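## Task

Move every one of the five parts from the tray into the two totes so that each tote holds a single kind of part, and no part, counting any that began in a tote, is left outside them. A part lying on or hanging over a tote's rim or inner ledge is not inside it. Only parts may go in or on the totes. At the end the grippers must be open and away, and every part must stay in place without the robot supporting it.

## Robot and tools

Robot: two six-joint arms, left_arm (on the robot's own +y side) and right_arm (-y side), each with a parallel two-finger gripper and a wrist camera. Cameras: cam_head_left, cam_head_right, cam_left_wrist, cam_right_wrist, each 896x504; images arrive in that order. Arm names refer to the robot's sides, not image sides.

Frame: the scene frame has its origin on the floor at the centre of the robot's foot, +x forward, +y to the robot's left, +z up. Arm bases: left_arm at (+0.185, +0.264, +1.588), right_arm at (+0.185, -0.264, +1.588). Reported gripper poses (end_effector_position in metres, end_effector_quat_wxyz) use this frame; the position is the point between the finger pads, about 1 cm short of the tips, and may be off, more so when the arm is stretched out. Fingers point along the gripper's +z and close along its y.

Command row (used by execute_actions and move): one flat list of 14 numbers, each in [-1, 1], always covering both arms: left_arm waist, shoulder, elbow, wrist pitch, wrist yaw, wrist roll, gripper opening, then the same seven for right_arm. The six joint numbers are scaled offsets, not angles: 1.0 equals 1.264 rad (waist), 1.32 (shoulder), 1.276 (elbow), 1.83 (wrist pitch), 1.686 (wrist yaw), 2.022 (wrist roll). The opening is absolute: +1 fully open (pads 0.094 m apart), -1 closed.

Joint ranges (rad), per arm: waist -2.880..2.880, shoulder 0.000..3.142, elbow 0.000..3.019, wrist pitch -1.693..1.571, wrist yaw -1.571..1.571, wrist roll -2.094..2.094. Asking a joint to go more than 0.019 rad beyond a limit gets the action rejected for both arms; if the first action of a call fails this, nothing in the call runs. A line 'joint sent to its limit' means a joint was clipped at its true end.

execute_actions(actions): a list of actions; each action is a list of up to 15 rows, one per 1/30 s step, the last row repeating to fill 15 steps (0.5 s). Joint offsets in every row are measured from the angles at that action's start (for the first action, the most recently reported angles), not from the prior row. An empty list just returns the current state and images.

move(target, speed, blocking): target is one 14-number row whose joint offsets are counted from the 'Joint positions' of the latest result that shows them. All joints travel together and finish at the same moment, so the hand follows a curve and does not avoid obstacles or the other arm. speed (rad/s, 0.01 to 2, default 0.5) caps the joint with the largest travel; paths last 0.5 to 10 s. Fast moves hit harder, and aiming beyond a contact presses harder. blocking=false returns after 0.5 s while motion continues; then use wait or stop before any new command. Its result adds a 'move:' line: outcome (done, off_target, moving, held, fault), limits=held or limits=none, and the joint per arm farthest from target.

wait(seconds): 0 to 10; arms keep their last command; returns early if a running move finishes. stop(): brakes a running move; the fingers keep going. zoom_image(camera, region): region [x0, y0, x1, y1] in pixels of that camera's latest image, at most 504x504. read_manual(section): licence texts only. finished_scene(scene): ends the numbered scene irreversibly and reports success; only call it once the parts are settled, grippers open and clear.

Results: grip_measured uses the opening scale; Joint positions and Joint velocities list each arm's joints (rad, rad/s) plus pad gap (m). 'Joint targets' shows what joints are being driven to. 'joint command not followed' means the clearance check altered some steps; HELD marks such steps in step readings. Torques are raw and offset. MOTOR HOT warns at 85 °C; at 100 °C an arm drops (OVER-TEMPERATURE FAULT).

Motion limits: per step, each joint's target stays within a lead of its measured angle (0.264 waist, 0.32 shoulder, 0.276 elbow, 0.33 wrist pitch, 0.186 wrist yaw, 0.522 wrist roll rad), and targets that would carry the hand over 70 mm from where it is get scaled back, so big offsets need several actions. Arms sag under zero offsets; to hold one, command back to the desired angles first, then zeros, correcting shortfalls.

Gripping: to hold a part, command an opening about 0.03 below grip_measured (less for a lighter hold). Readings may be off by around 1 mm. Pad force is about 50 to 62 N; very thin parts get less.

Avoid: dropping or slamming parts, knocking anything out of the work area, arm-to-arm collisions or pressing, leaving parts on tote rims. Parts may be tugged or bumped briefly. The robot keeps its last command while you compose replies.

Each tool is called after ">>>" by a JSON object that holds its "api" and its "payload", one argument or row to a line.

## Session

>>> {"api": "execute_actions", "payload": {
  "actions": []
}}

Scene clock: 0.00 s.
left_arm: end_effector_position=(+1.1256, +0.0288, +1.3365) grip_measured=-0.288 end_effector_quat_wxyz=(+0.340, -0.813, +0.190, -0.433) | right_arm: end_effector_position=(+0.5068, -0.0899, +1.2804) grip_measured=+1.000 end_effector_quat_wxyz=(+0.445, -0.535, +0.653, +0.299)
Joint positions: left_arm=[ 0.613  2.477  2.459  0.814 -0.701 -1.592  0.033] | right_arm=[-1.119  1.875  0.56   0.737 -0.758 -1.606  0.094]
Joint velocities: left_arm=[-0.005 -0.005 -0.007  0.002 -0.022 -0.051  0.001] | right_arm=[-0.005 -0.015  0.002 -0.022  0.007 -0.007  0.   ]
Joint torques (N m, as the arm reports them, + toward a larger angle): no reading
Joint targets: left_arm=[0.601 2.464 2.478 0.819 -0.701 -1.591] | right_arm=[-1.116 1.869 0.544 0.738 -0.759 -1.605]

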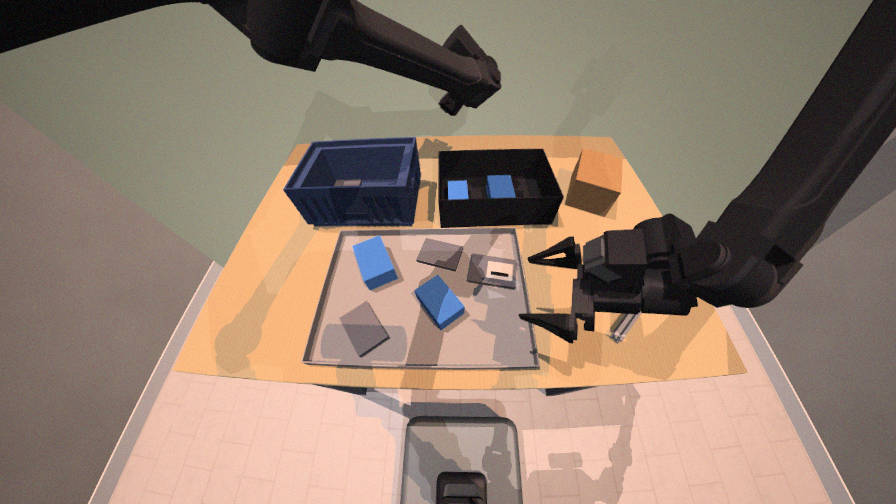

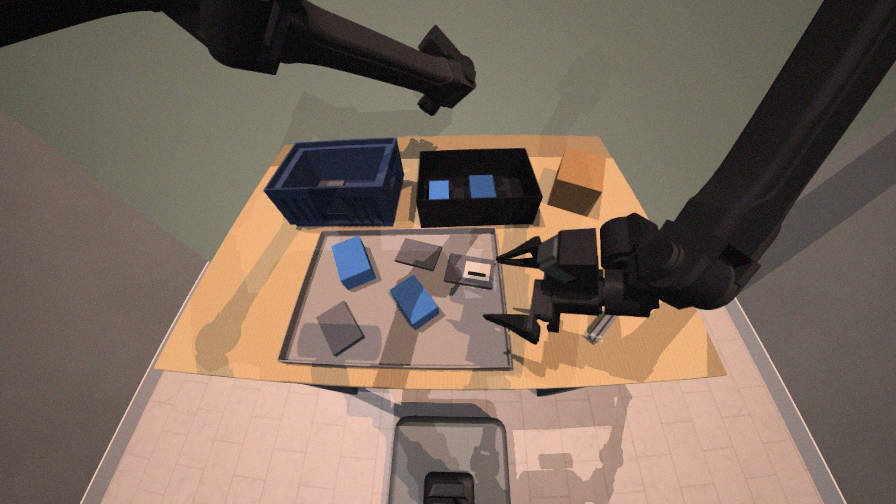

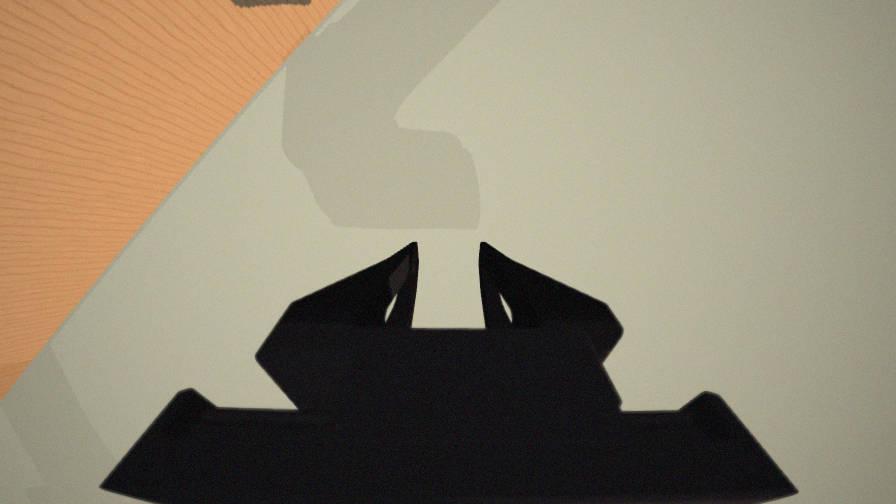

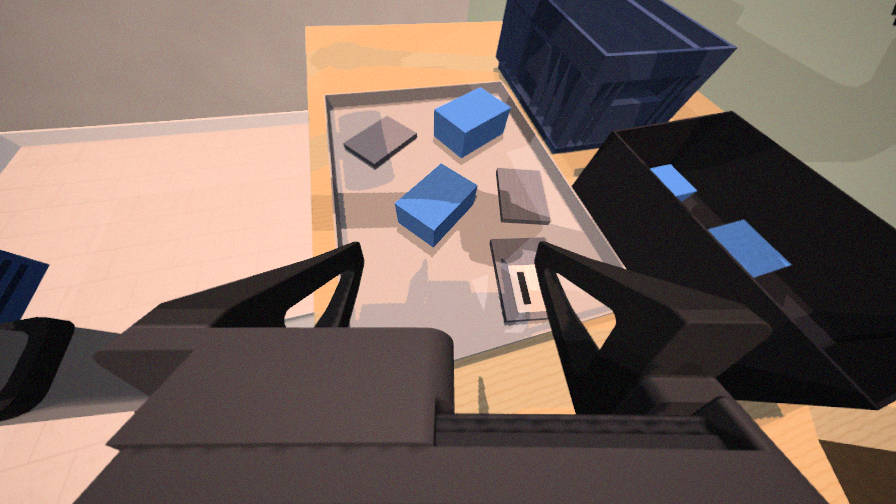

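>>> {"api": "zoom_image", "payload": {
  "camera": "cam_head_left",
  "region": [270, 120, 630, 380]
}}

>>> {"api": "zoom_image", "payload": {
  "camera": "cam_head_right",
  "region": [250, 120, 610, 380]
}}

Region (270, 120, 630, 380) of cam_head_left's 896x504 image, scaled by 1.400, with more detail than that image has.

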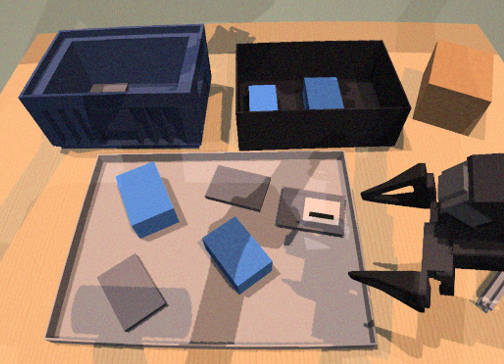

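Region (250, 120, 610, 380) of cam_head_right's 896x504 image, scaled by 1.400, with more detail than that image has.

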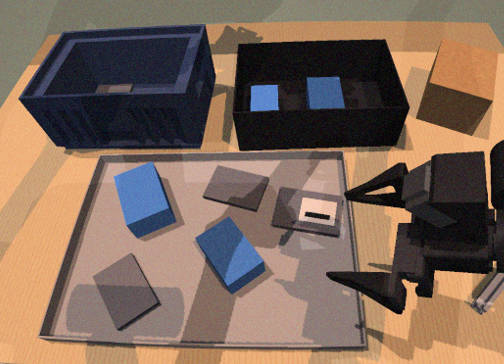

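>>> {"api": "move", "payload": {
  "target": [0.1787,-0.7763,-0.7706,-0.8559,0.0655,0.8096,1.0,0.4483,-0.068,0.88,-0.822,0.9134,0.809,1.0],
  "speed": 1.2
}}

Scene clock: 13.23 s.
left_arm: end_effector_position=(+0.8594, +0.2668, +1.3782) grip_measured=+1.000 end_effector_quat_wxyz=(+0.001, -0.005, +1.000, +0.000) | right_arm: end_effector_position=(+0.8633, -0.0600, +1.3660) grip_measured=+1.000 end_effector_quat_wxyz=(+0.006, -0.096, +0.995, +0.004)
Joint positions: left_arm=[ 0.835  1.458  1.472 -0.742 -0.595  0.035  0.094] | right_arm=[-0.556  1.786  1.664 -0.759  0.78   0.015  0.094]
Joint velocities: left_arm=[ 0.005 -0.024  0.002  0.012 -0.095 -0.022  0.   ] | right_arm=[ 0.005 -0.005  0.007  0.017 -0.022 -0.007  0.   ]
Joint torques (N m, as the arm reports them, + toward a larger angle): left_arm=[ -7.32 -18.25   5.93   0.14   0.1    0.13] | right_arm=[ 13.88 -15.33   6.2   -0.58   0.06   0.07]
Joint targets: left_arm=[0.839 1.452 1.475 -0.752 -0.591 0.045] | right_arm=[-0.552 1.785 1.683 -0.767 0.781 0.030]
move: done; limits=none; left_arm: farthest joint: the wrist pitch, 0.010 radians from its target (1.566 radians at the start); right_arm: farthest joint: the elbow, 0.019 radians from its target (1.123 radians at the start)

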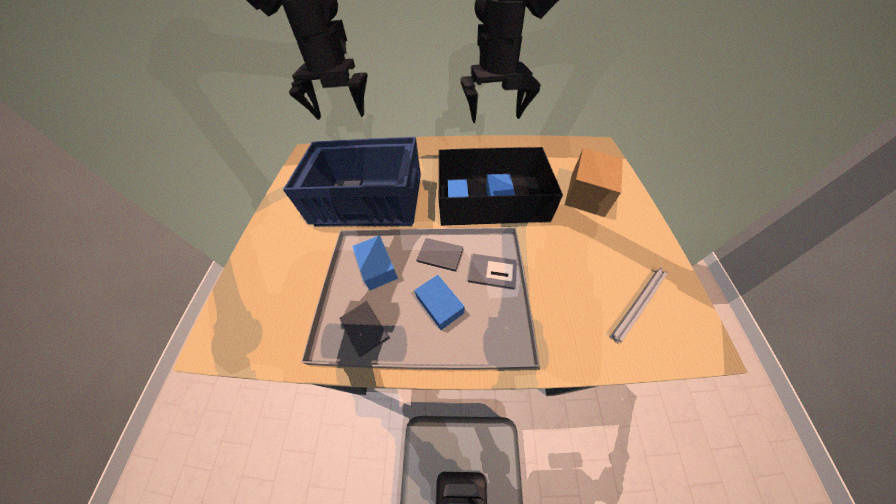

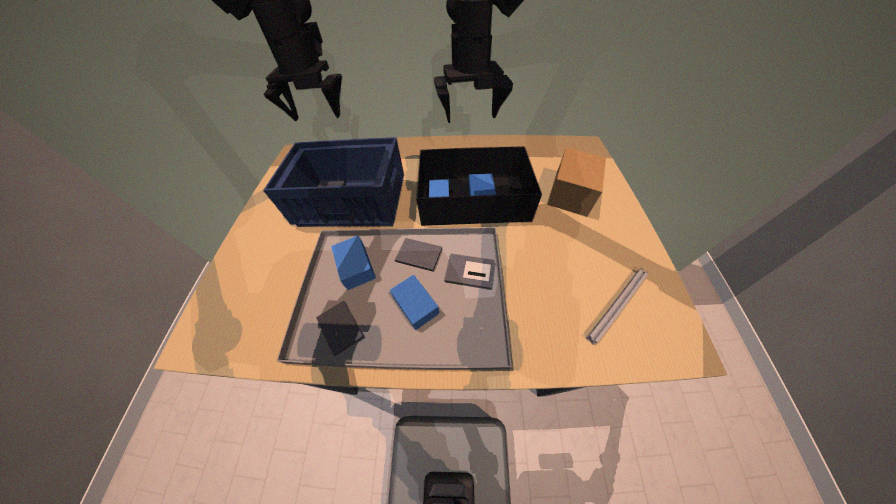

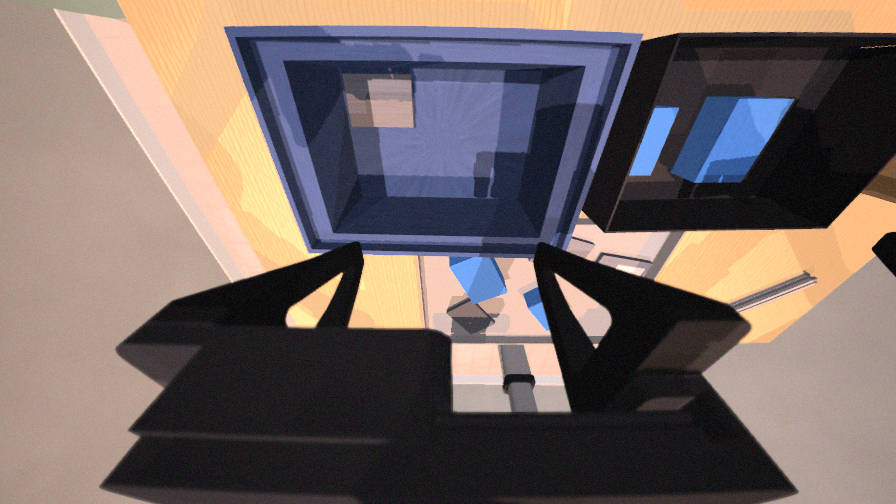

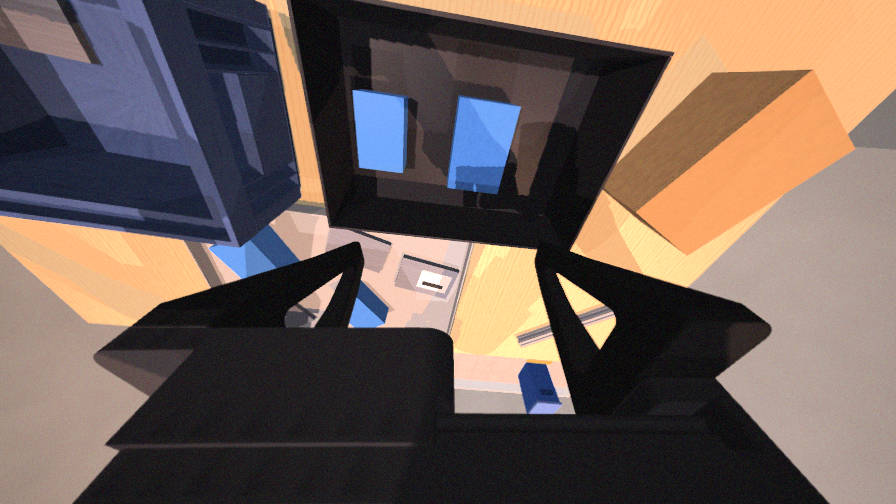

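>>> {"api": "move", "payload": {
  "target": [0.1127,0.1626,-0.7595,0.6719,0.0655,-0.2957,1.0,0.021,0.039,-0.606,0.4385,0.008,-0.227,1.0],
  "speed": 1.1
}}

Scene clock: 25.20 s.
left_arm: end_effector_position=(+0.4813, +0.2115, +1.2422) grip_measured=+1.000 end_effector_quat_wxyz=(+0.008, +0.337, -0.941, +0.000) | right_arm: end_effector_position=(+0.5661, -0.0333, +1.2778) grip_measured=+1.000 end_effector_quat_wxyz=(-0.005, -0.326, +0.945, -0.000)
Joint positions: left_arm=[ 0.968  1.678  0.506  0.475 -0.488 -0.553  0.094] | right_arm=[-0.549  1.84   0.89   0.033  0.792 -0.429  0.094]
Joint velocities: left_arm=[-0.024 -0.005 -0.002 -0.022 -0.051  0.022  0.   ] | right_arm=[ 0.005 -0.005  0.012  0.012 -0.007  0.007  0.   ]
Joint torques (N m, as the arm reports them, + toward a larger angle): left_arm=[-4.02 -9.95 -4.27  0.95  0.06 -0.08] | right_arm=[ 12.97 -10.15   0.1   -0.02   0.07  -0.19]
Joint targets: left_arm=[0.977 1.672 0.502 0.488 -0.484 -0.562] | right_arm=[-0.529 1.838 0.890 0.044 0.794 -0.444]
move: done; limits=none; left_arm: farthest joint: the wrist pitch, 0.013 radians from its target (1.229 radians at the start); right_arm: farthest joint: the waist, 0.020 radians from its target (0.026 radians at the start)

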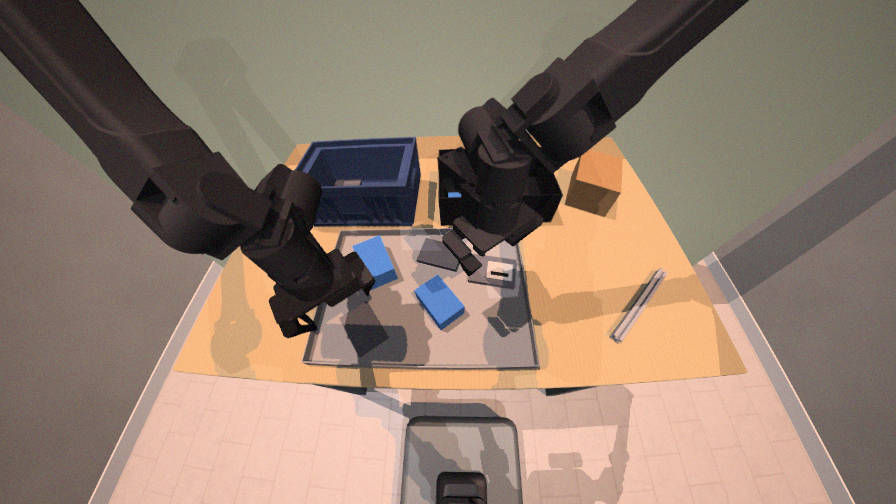

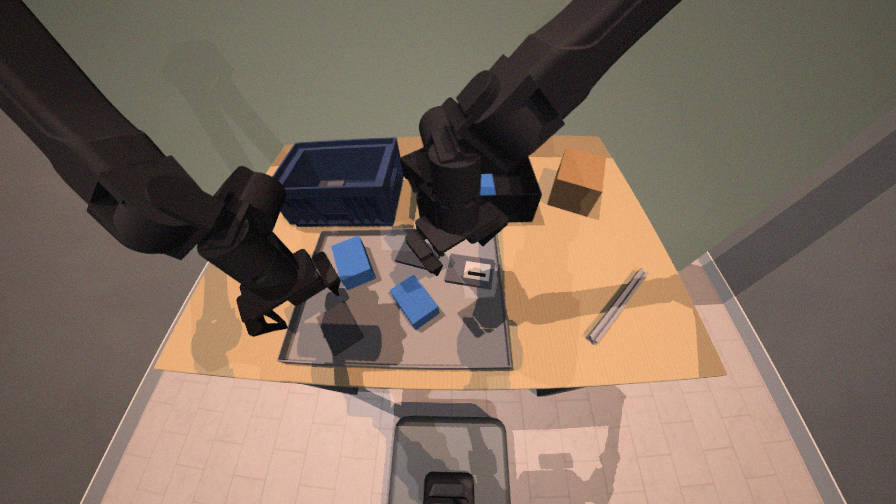

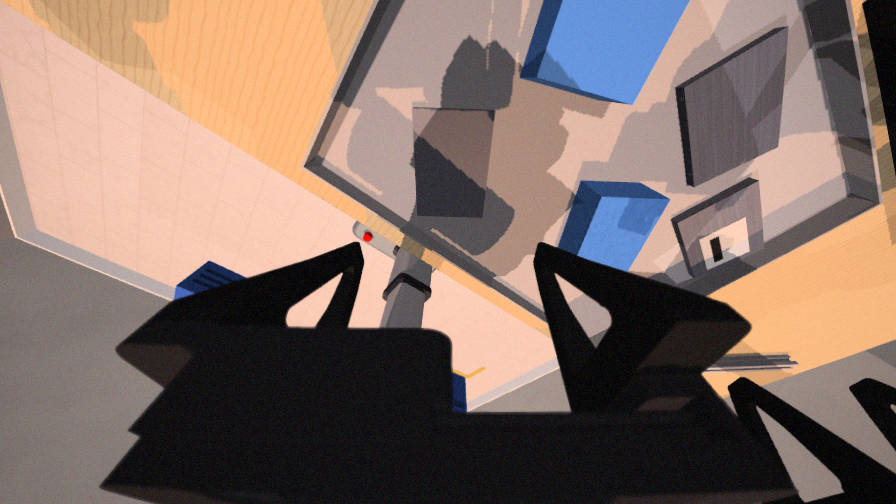

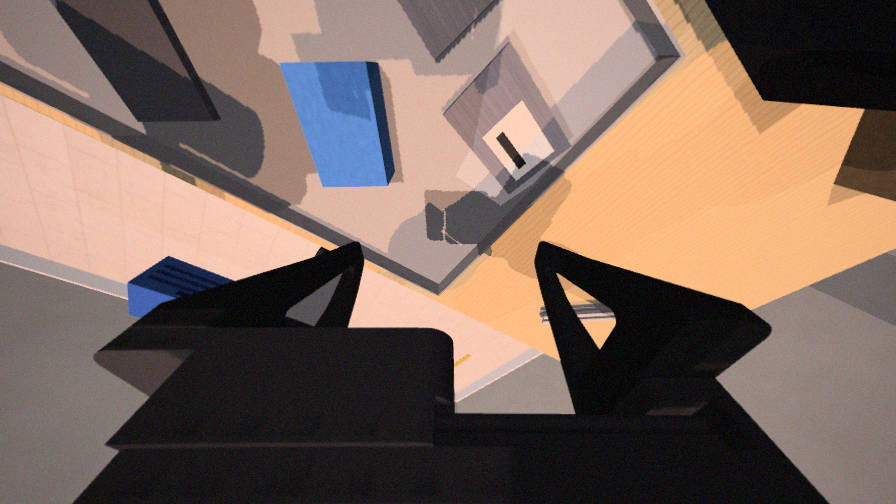

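>>> {"api": "zoom_image", "payload": {
  "camera": "cam_left_wrist",
  "region": [350, 70, 550, 250]
}}

Region (350, 70, 550, 250) of cam_left_wrist's 896x504 image, scaled by 2.520, with more detail than that image has; it fills the top 454 rows of this view, and the rest is white.

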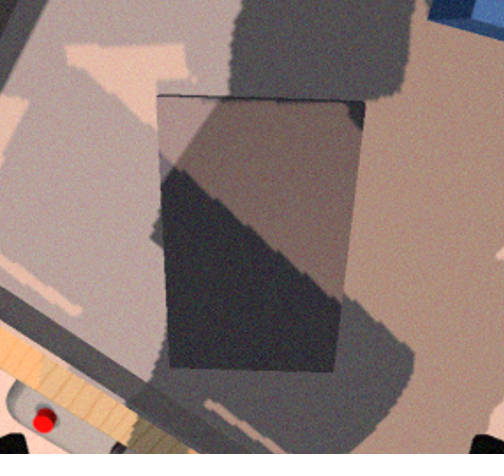

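>>> {"api": "move", "payload": {
  "target": [0.0796,0.1678,0.1216,0.0681,0.0433,0.0524,0.8,0.0158,-0.0015,0,0.006,0.001,-0.0074,1.0],
  "speed": 0.4
}}

Scene clock: 29.63 s.
left_arm: end_effector_position=(+0.4881, +0.2135, +1.1642) grip_measured=+0.802 end_effector_quat_wxyz=(+0.000, +0.326, -0.945, -0.001) | right_arm: end_effector_position=(+0.5661, -0.0333, +1.2778) grip_measured=+1.000 end_effector_quat_wxyz=(-0.005, -0.327, +0.945, -0.000)
Joint positions: left_arm=[ 1.063  1.902  0.664  0.587 -0.419 -0.456  0.085] | right_arm=[-0.549  1.84   0.89   0.033  0.792 -0.429  0.094]
Joint velocities: left_arm=[ 0.005  0.015 -0.007  0.017  0.007  0.022 -0.001] | right_arm=[-0.005 -0.024  0.012 -0.017  0.022  0.051  0.   ]
Joint torques (N m, as the arm reports them, + toward a larger angle): left_arm=[ -4.59 -10.32  -5.14   0.95   0.06   0.12] | right_arm=[ 12.99 -10.07   0.05  -0.01   0.03  -0.2 ]
Joint targets: left_arm=[1.069 1.899 0.661 0.600 -0.415 -0.447] | right_arm=[-0.529 1.838 0.890 0.044 0.793 -0.444]
move: done; limits=none; left_arm: farthest joint: the wrist pitch, 0.013 radians from its target (0.125 radians at the start); right_arm: farthest joint: the waist, 0.020 radians from its target (0.020 radians at the start)

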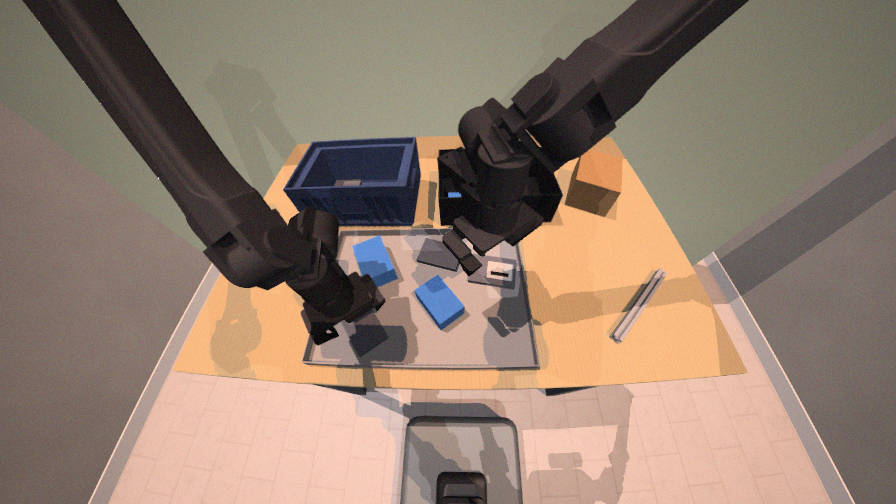

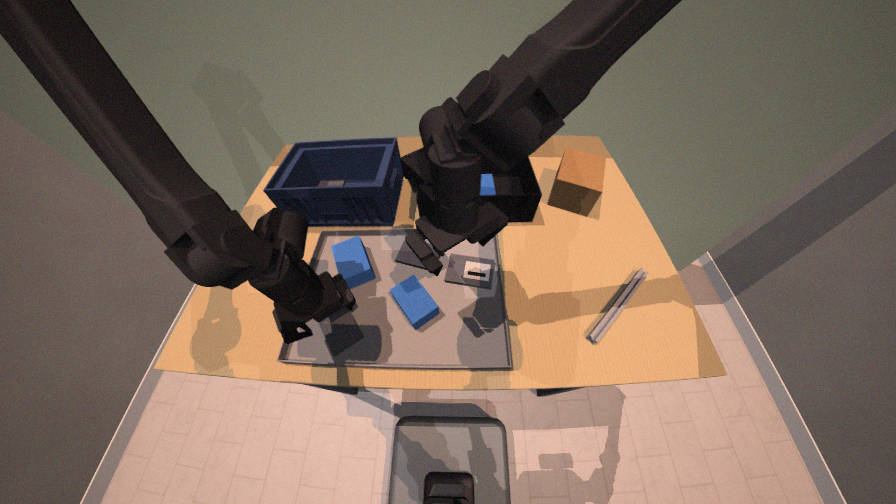

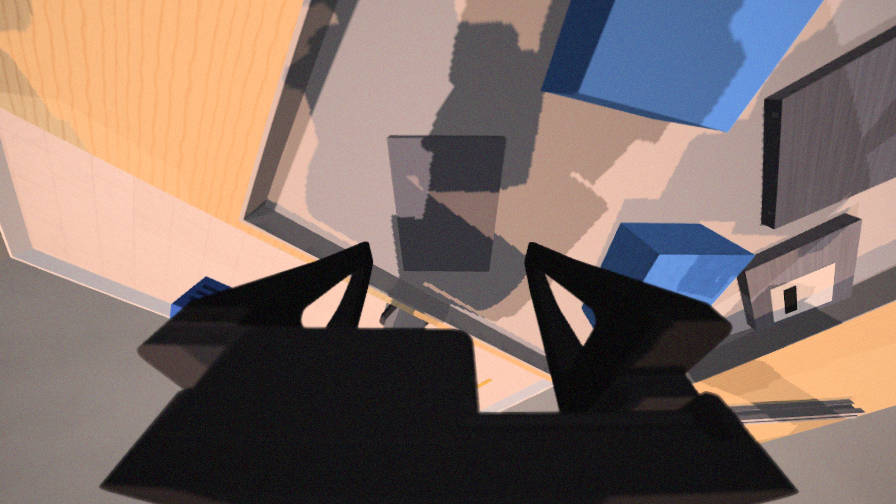

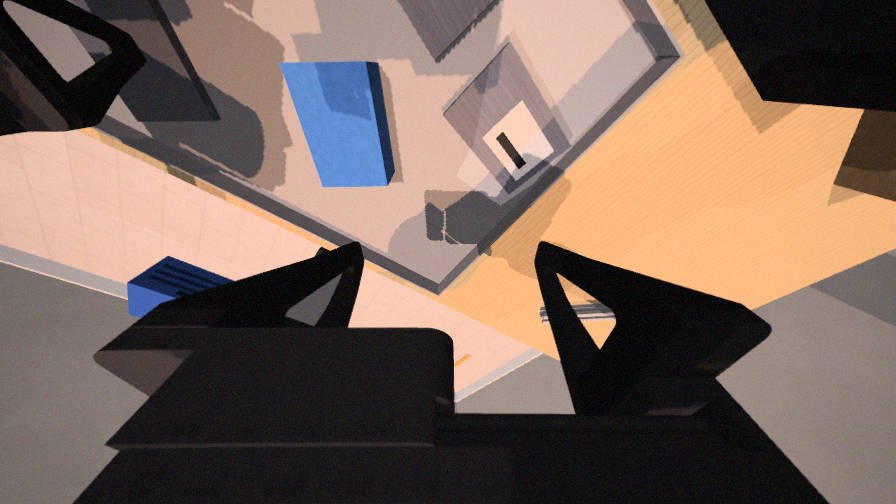

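>>> {"api": "zoom_image", "payload": {
  "camera": "cam_left_wrist",
  "region": [350, 110, 550, 300]
}}

Region (350, 110, 550, 300) of cam_left_wrist's 896x504 image, scaled by 2.520, with more detail than that image has; it fills the top 479 rows of this view, and the rest is white.

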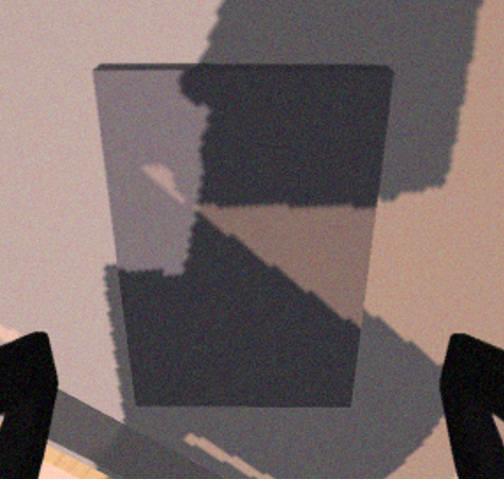

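>>> {"api": "move", "payload": {
  "target": [0.038,0.0848,0.076,0.0211,0.0234,0.0183,0.8,0.0158,-0.0015,0,0.006,0.001,-0.0074,1.0],
  "speed": 0.2
}}

Scene clock: 32.33 s.
left_arm: end_effector_position=(+0.4892, +0.2126, +1.1210) grip_measured=+0.802 end_effector_quat_wxyz=(-0.001, +0.327, -0.945, +0.001) | right_arm: end_effector_position=(+0.5661, -0.0333, +1.2778) grip_measured=+1.000 end_effector_quat_wxyz=(-0.005, -0.327, +0.945, -0.000)
Joint positions: left_arm=[ 1.103  2.013  0.763  0.612 -0.384 -0.429  0.085] | right_arm=[-0.549  1.84   0.89   0.033  0.792 -0.43   0.094]
Joint velocities: left_arm=[-0.005 -0.015  0.007  0.002 -0.022 -0.022  0.   ] | right_arm=[-0.005 -0.015  0.012 -0.017 -0.022 -0.066  0.   ]
Joint torques (N m, as the arm reports them, + toward a larger angle): left_arm=[ -4.72 -11.03  -5.21   0.99   0.07   0.12] | right_arm=[ 12.87 -10.24  -0.01   0.     0.04  -0.21]
Joint targets: left_arm=[1.111 2.014 0.761 0.625 -0.380 -0.420] | right_arm=[-0.529 1.838 0.890 0.044 0.793 -0.444]
move: done; limits=none; left_arm: farthest joint: the wrist pitch, 0.013 radians from its target (0.039 radians at the start); right_arm: farthest joint: the waist, 0.020 radians from its target (0.020 radians at the start)

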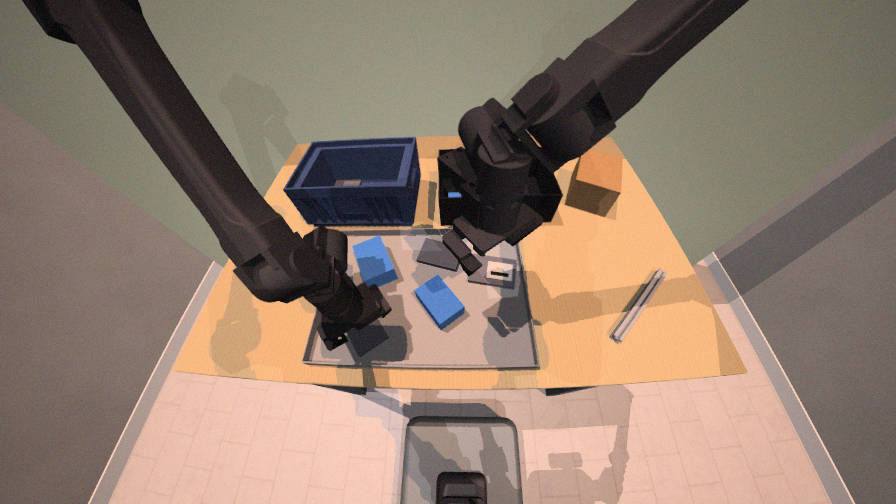

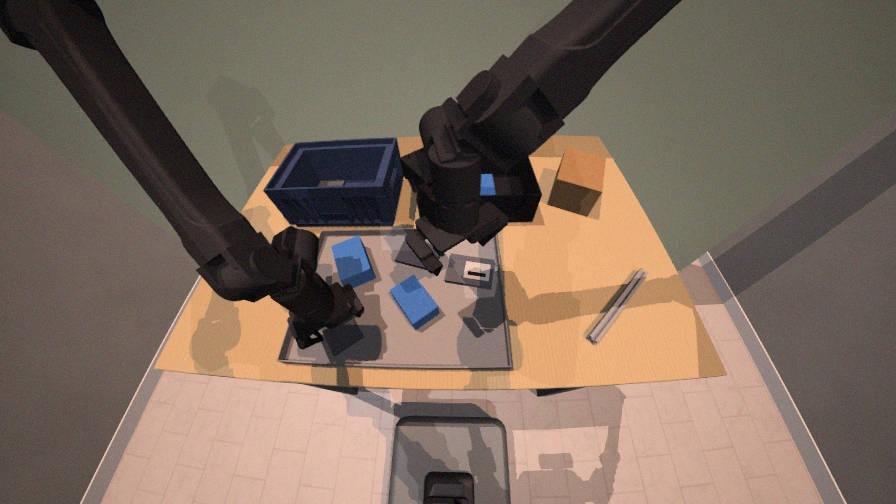

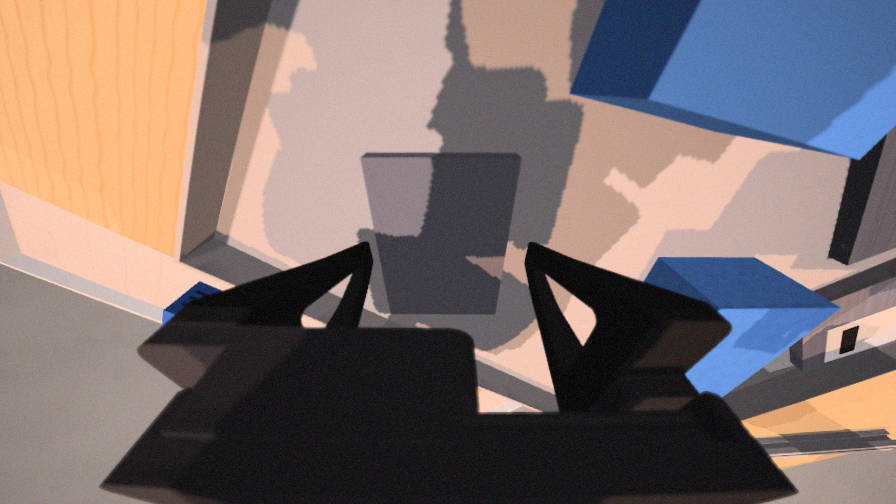

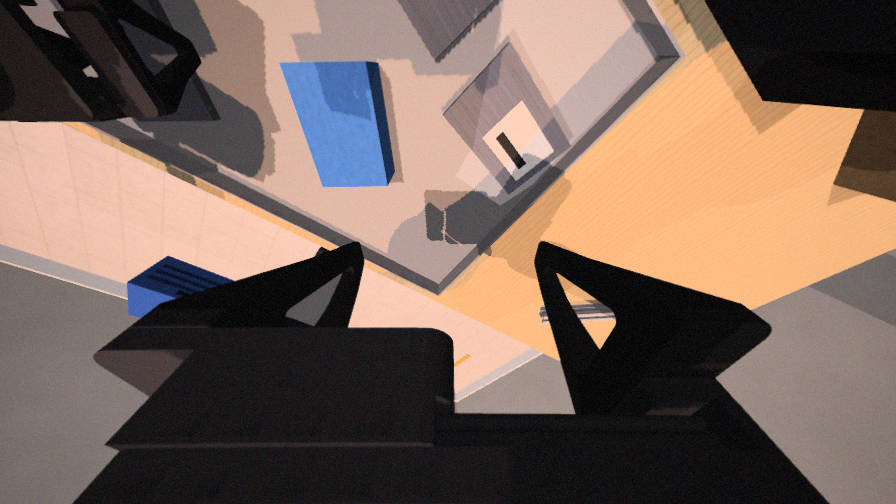

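>>> {"api": "move", "payload": {
  "target": [0.0106,0.0105,0.0054,0.0085,0.0043,0.006,0.8,0.0158,-0.0015,0,0.006,0.001,-0.0074,1.0],
  "speed": 0.05
}}

Scene clock: 34.33 s.
left_arm: end_effector_position=(+0.4892, +0.2121, +1.1178) grip_measured=+0.802 end_effector_quat_wxyz=(-0.001, +0.326, -0.945, +0.002) | right_arm: end_effector_position=(+0.5661, -0.0333, +1.2778) grip_measured=+1.000 end_effector_quat_wxyz=(-0.005, -0.327, +0.945, -0.000)
Joint positions: left_arm=[ 1.105  2.022  0.77   0.615 -0.38  -0.426  0.085] | right_arm=[-0.549  1.84   0.89   0.033  0.792 -0.43   0.094]
Joint velocities: left_arm=[-0.005  0.005  0.002  0.007 -0.037  0.007  0.   ] | right_arm=[-0.015 -0.015 -0.007 -0.012  0.022 -0.007  0.   ]
Joint torques (N m, as the arm reports them, + toward a larger angle): left_arm=[-4.22 -9.82 -5.26  1.03  0.08  0.13] | right_arm=[ 12.97 -10.16   0.01  -0.01   0.04  -0.2 ]
Joint targets: left_arm=[1.116 2.027 0.769 0.628 -0.376 -0.417] | right_arm=[-0.529 1.838 0.890 0.044 0.793 -0.445]
move: done; limits=none; left_arm: farthest joint: the wrist pitch, 0.013 radians from its target (0.015 radians at the start); right_arm: farthest joint: the waist, 0.020 radians from its target (0.020 radians at the start)

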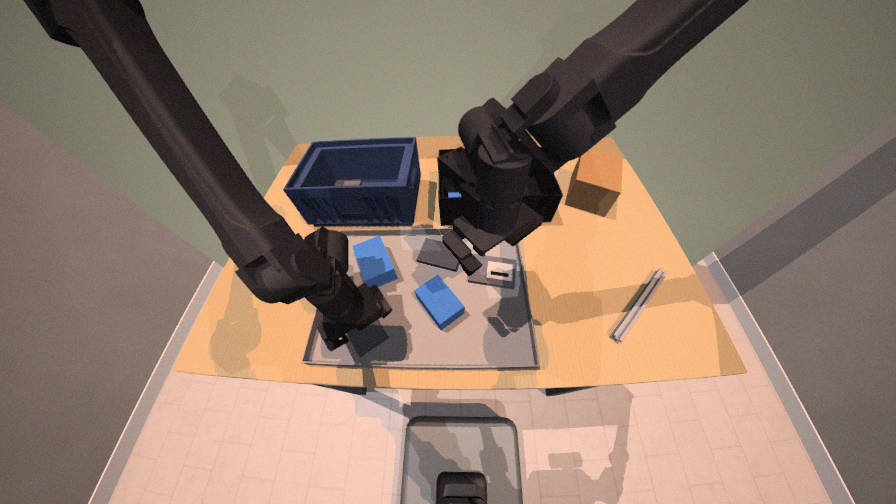

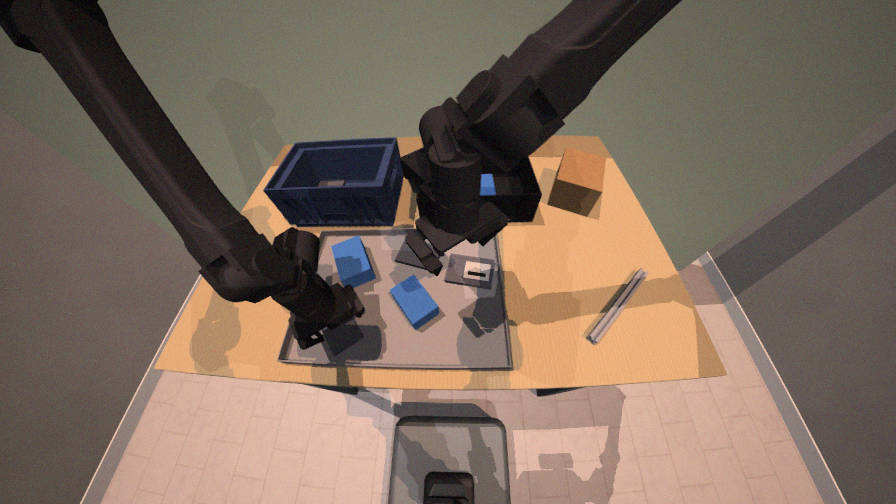

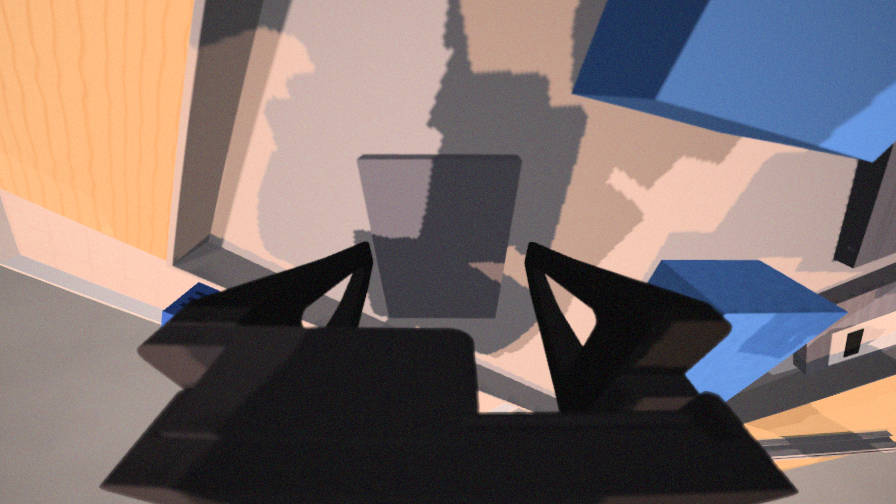

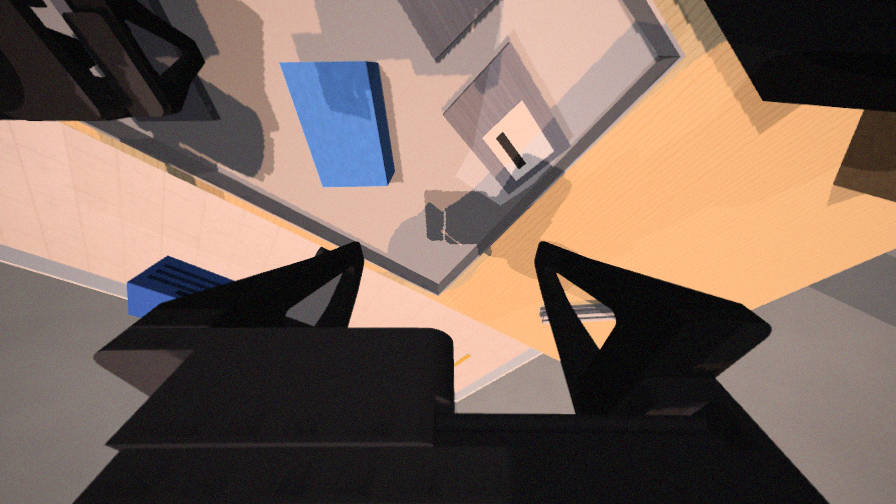

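>>> {"api": "execute_actions", "payload": {
  "actions": [
    [[0.013,0.01,0.004,0.008,0.003,0.005,0.75,0.0158,-0.0015,0,0.006,0.001,-0.0074,1.0],[0.013,0.01,0.004,0.008,0.003,0.005,0.7,0.0158,-0.0015,0,0.006,0.001,-0.0074,1.0],[0.013,0.01,0.004,0.008,0.003,0.005,0.66,0.0158,-0.0015,0,0.006,0.001,-0.0074,1.0],[0.013,0.01,0.004,0.008,0.003,0.005,0.62,0.0158,-0.0015,0,0.006,0.001,-0.0074,1.0],[0.013,0.01,0.004,0.008,0.003,0.005,0.6,0.0158,-0.0015,0,0.006,0.001,-0.0074,1.0],[0.013,0.01,0.004,0.008,0.003,0.005,0.6,0.0158,-0.0015,0,0.006,0.001,-0.0074,1.0],[0.013,0.01,0.004,0.008,0.003,0.005,0.6,0.0158,-0.0015,0,0.006,0.001,-0.0074,1.0],[0.013,0.01,0.004,0.008,0.003,0.005,0.58,0.0158,-0.0015,0,0.006,0.001,-0.0074,1.0],[0.013,0.01,0.004,0.008,0.003,0.005,0.54,0.0158,-0.0015,0,0.006,0.001,-0.0074,1.0],[0.013,0.01,0.004,0.008,0.003,0.005,0.5,0.0158,-0.0015,0,0.006,0.001,-0.0074,1.0],[0.013,0.01,0.004,0.008,0.003,0.005,0.46,0.0158,-0.0015,0,0.006,0.001,-0.0074,1.0],[0.013,0.01,0.004,0.008,0.003,0.005,0.42,0.0158,-0.0015,0,0.006,0.001,-0.0074,1.0],[0.013,0.01,0.004,0.008,0.003,0.005,0.38,0.0158,-0.0015,0,0.006,0.001,-0.0074,1.0],[0.013,0.01,0.004,0.008,0.003,0.005,0.35,0.0158,-0.0015,0,0.006,0.001,-0.0074,1.0],[0.013,0.01,0.004,0.008,0.003,0.005,0.32,0.0158,-0.0015,0,0.006,0.001,-0.0074,1.0]]
  ]
}}

Scene clock: 35.73 s.
left_arm: end_effector_position=(+0.4883, +0.2142, +1.1143) grip_measured=+0.413 end_effector_quat_wxyz=(-0.001, +0.327, -0.945, -0.000) | right_arm: end_effector_position=(+0.5661, -0.0333, +1.2778) grip_measured=+1.000 end_effector_quat_wxyz=(-0.005, -0.327, +0.945, -0.000)
Joint positions: left_arm=[ 1.112  2.029  0.777  0.617 -0.379 -0.425  0.066] | right_arm=[-0.549  1.84   0.89   0.033  0.792 -0.431  0.094]
Joint velocities: left_arm=[-0.005  0.005 -0.017 -0.007  0.051 -0.007 -0.   ] | right_arm=[ 0.005 -0.015 -0.002 -0.007 -0.051  0.037  0.   ]
Joint torques (N m, as the arm reports them, + toward a larger angle): left_arm=[ -4.37 -10.27  -5.17   1.     0.06   0.12] | right_arm=[ 12.93 -10.19   0.03   0.01   0.04  -0.2 ]
Joint targets: left_arm=[1.121 2.035 0.775 0.630 -0.375 -0.416] | right_arm=[-0.529 1.838 0.890 0.044 0.793 -0.445]
Step readings (joint positions):
0: left_arm=[1.105 2.022 0.770 0.615 -0.380 -0.426] | right_arm=[-0.549 1.840 0.890 0.033 0.792 -0.430]
1: left_arm=[1.105 2.022 0.771 0.615 -0.380 -0.426] | right_arm=[-0.549 1.840 0.890 0.033 0.792 -0.431]
2: left_arm=[1.106 2.023 0.772 0.615 -0.379 -0.426] | right_arm=[-0.549 1.840 0.890 0.033 0.792 -0.431]
4: left_arm=[1.108 2.026 0.775 0.616 -0.379 -0.426] | right_arm=[-0.549 1.840 0.890 0.033 0.792 -0.431]
8: left_arm=[1.111 2.029 0.777 0.617 -0.379 -0.425] | right_arm=[-0.549 1.840 0.890 0.033 0.792 -0.431]
15: Joint positions above

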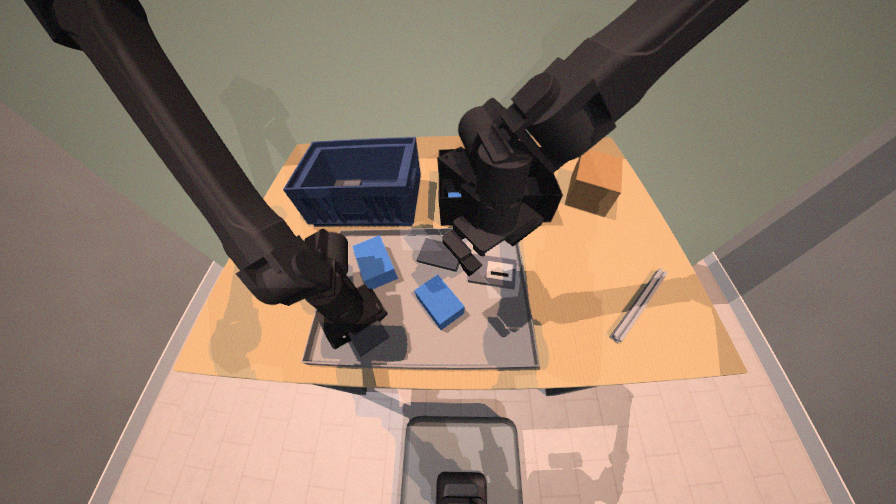

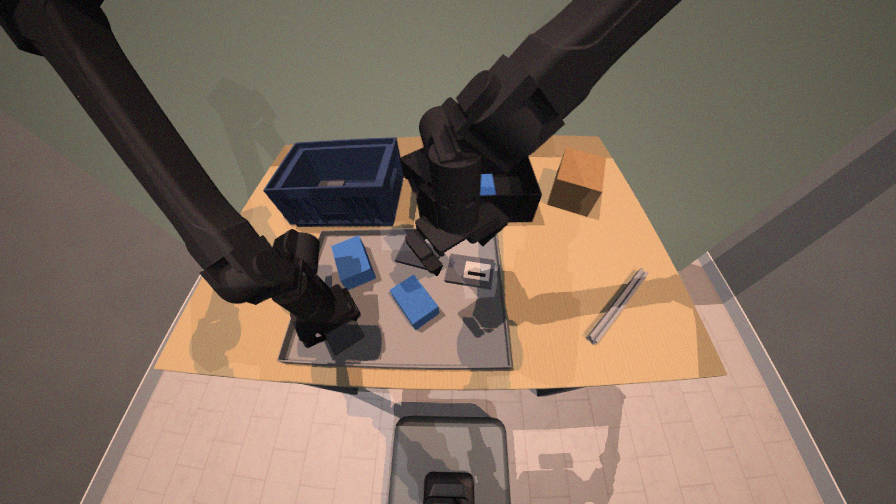

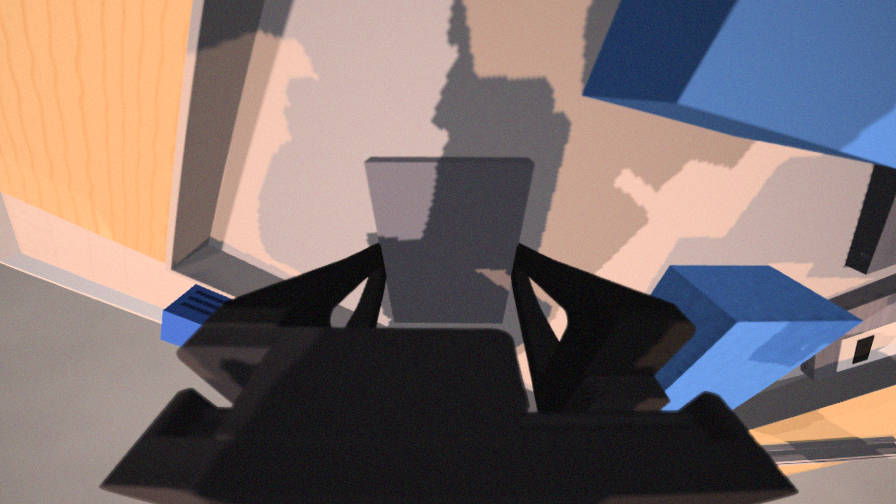

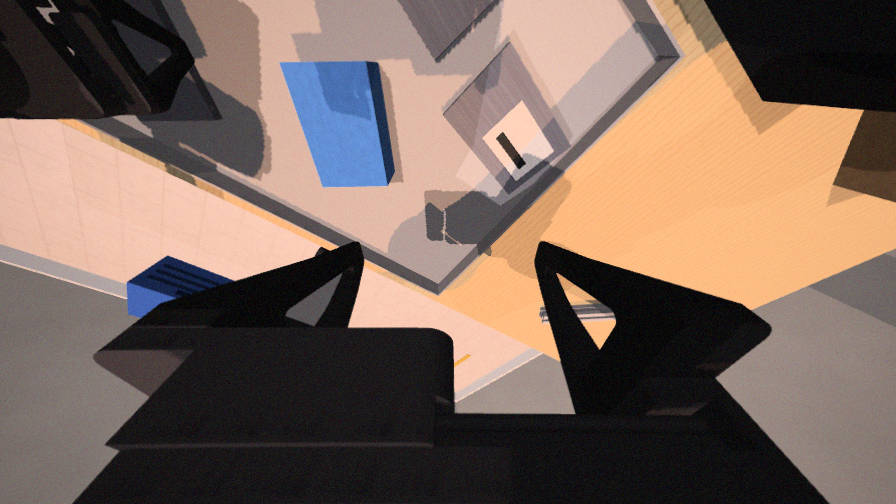

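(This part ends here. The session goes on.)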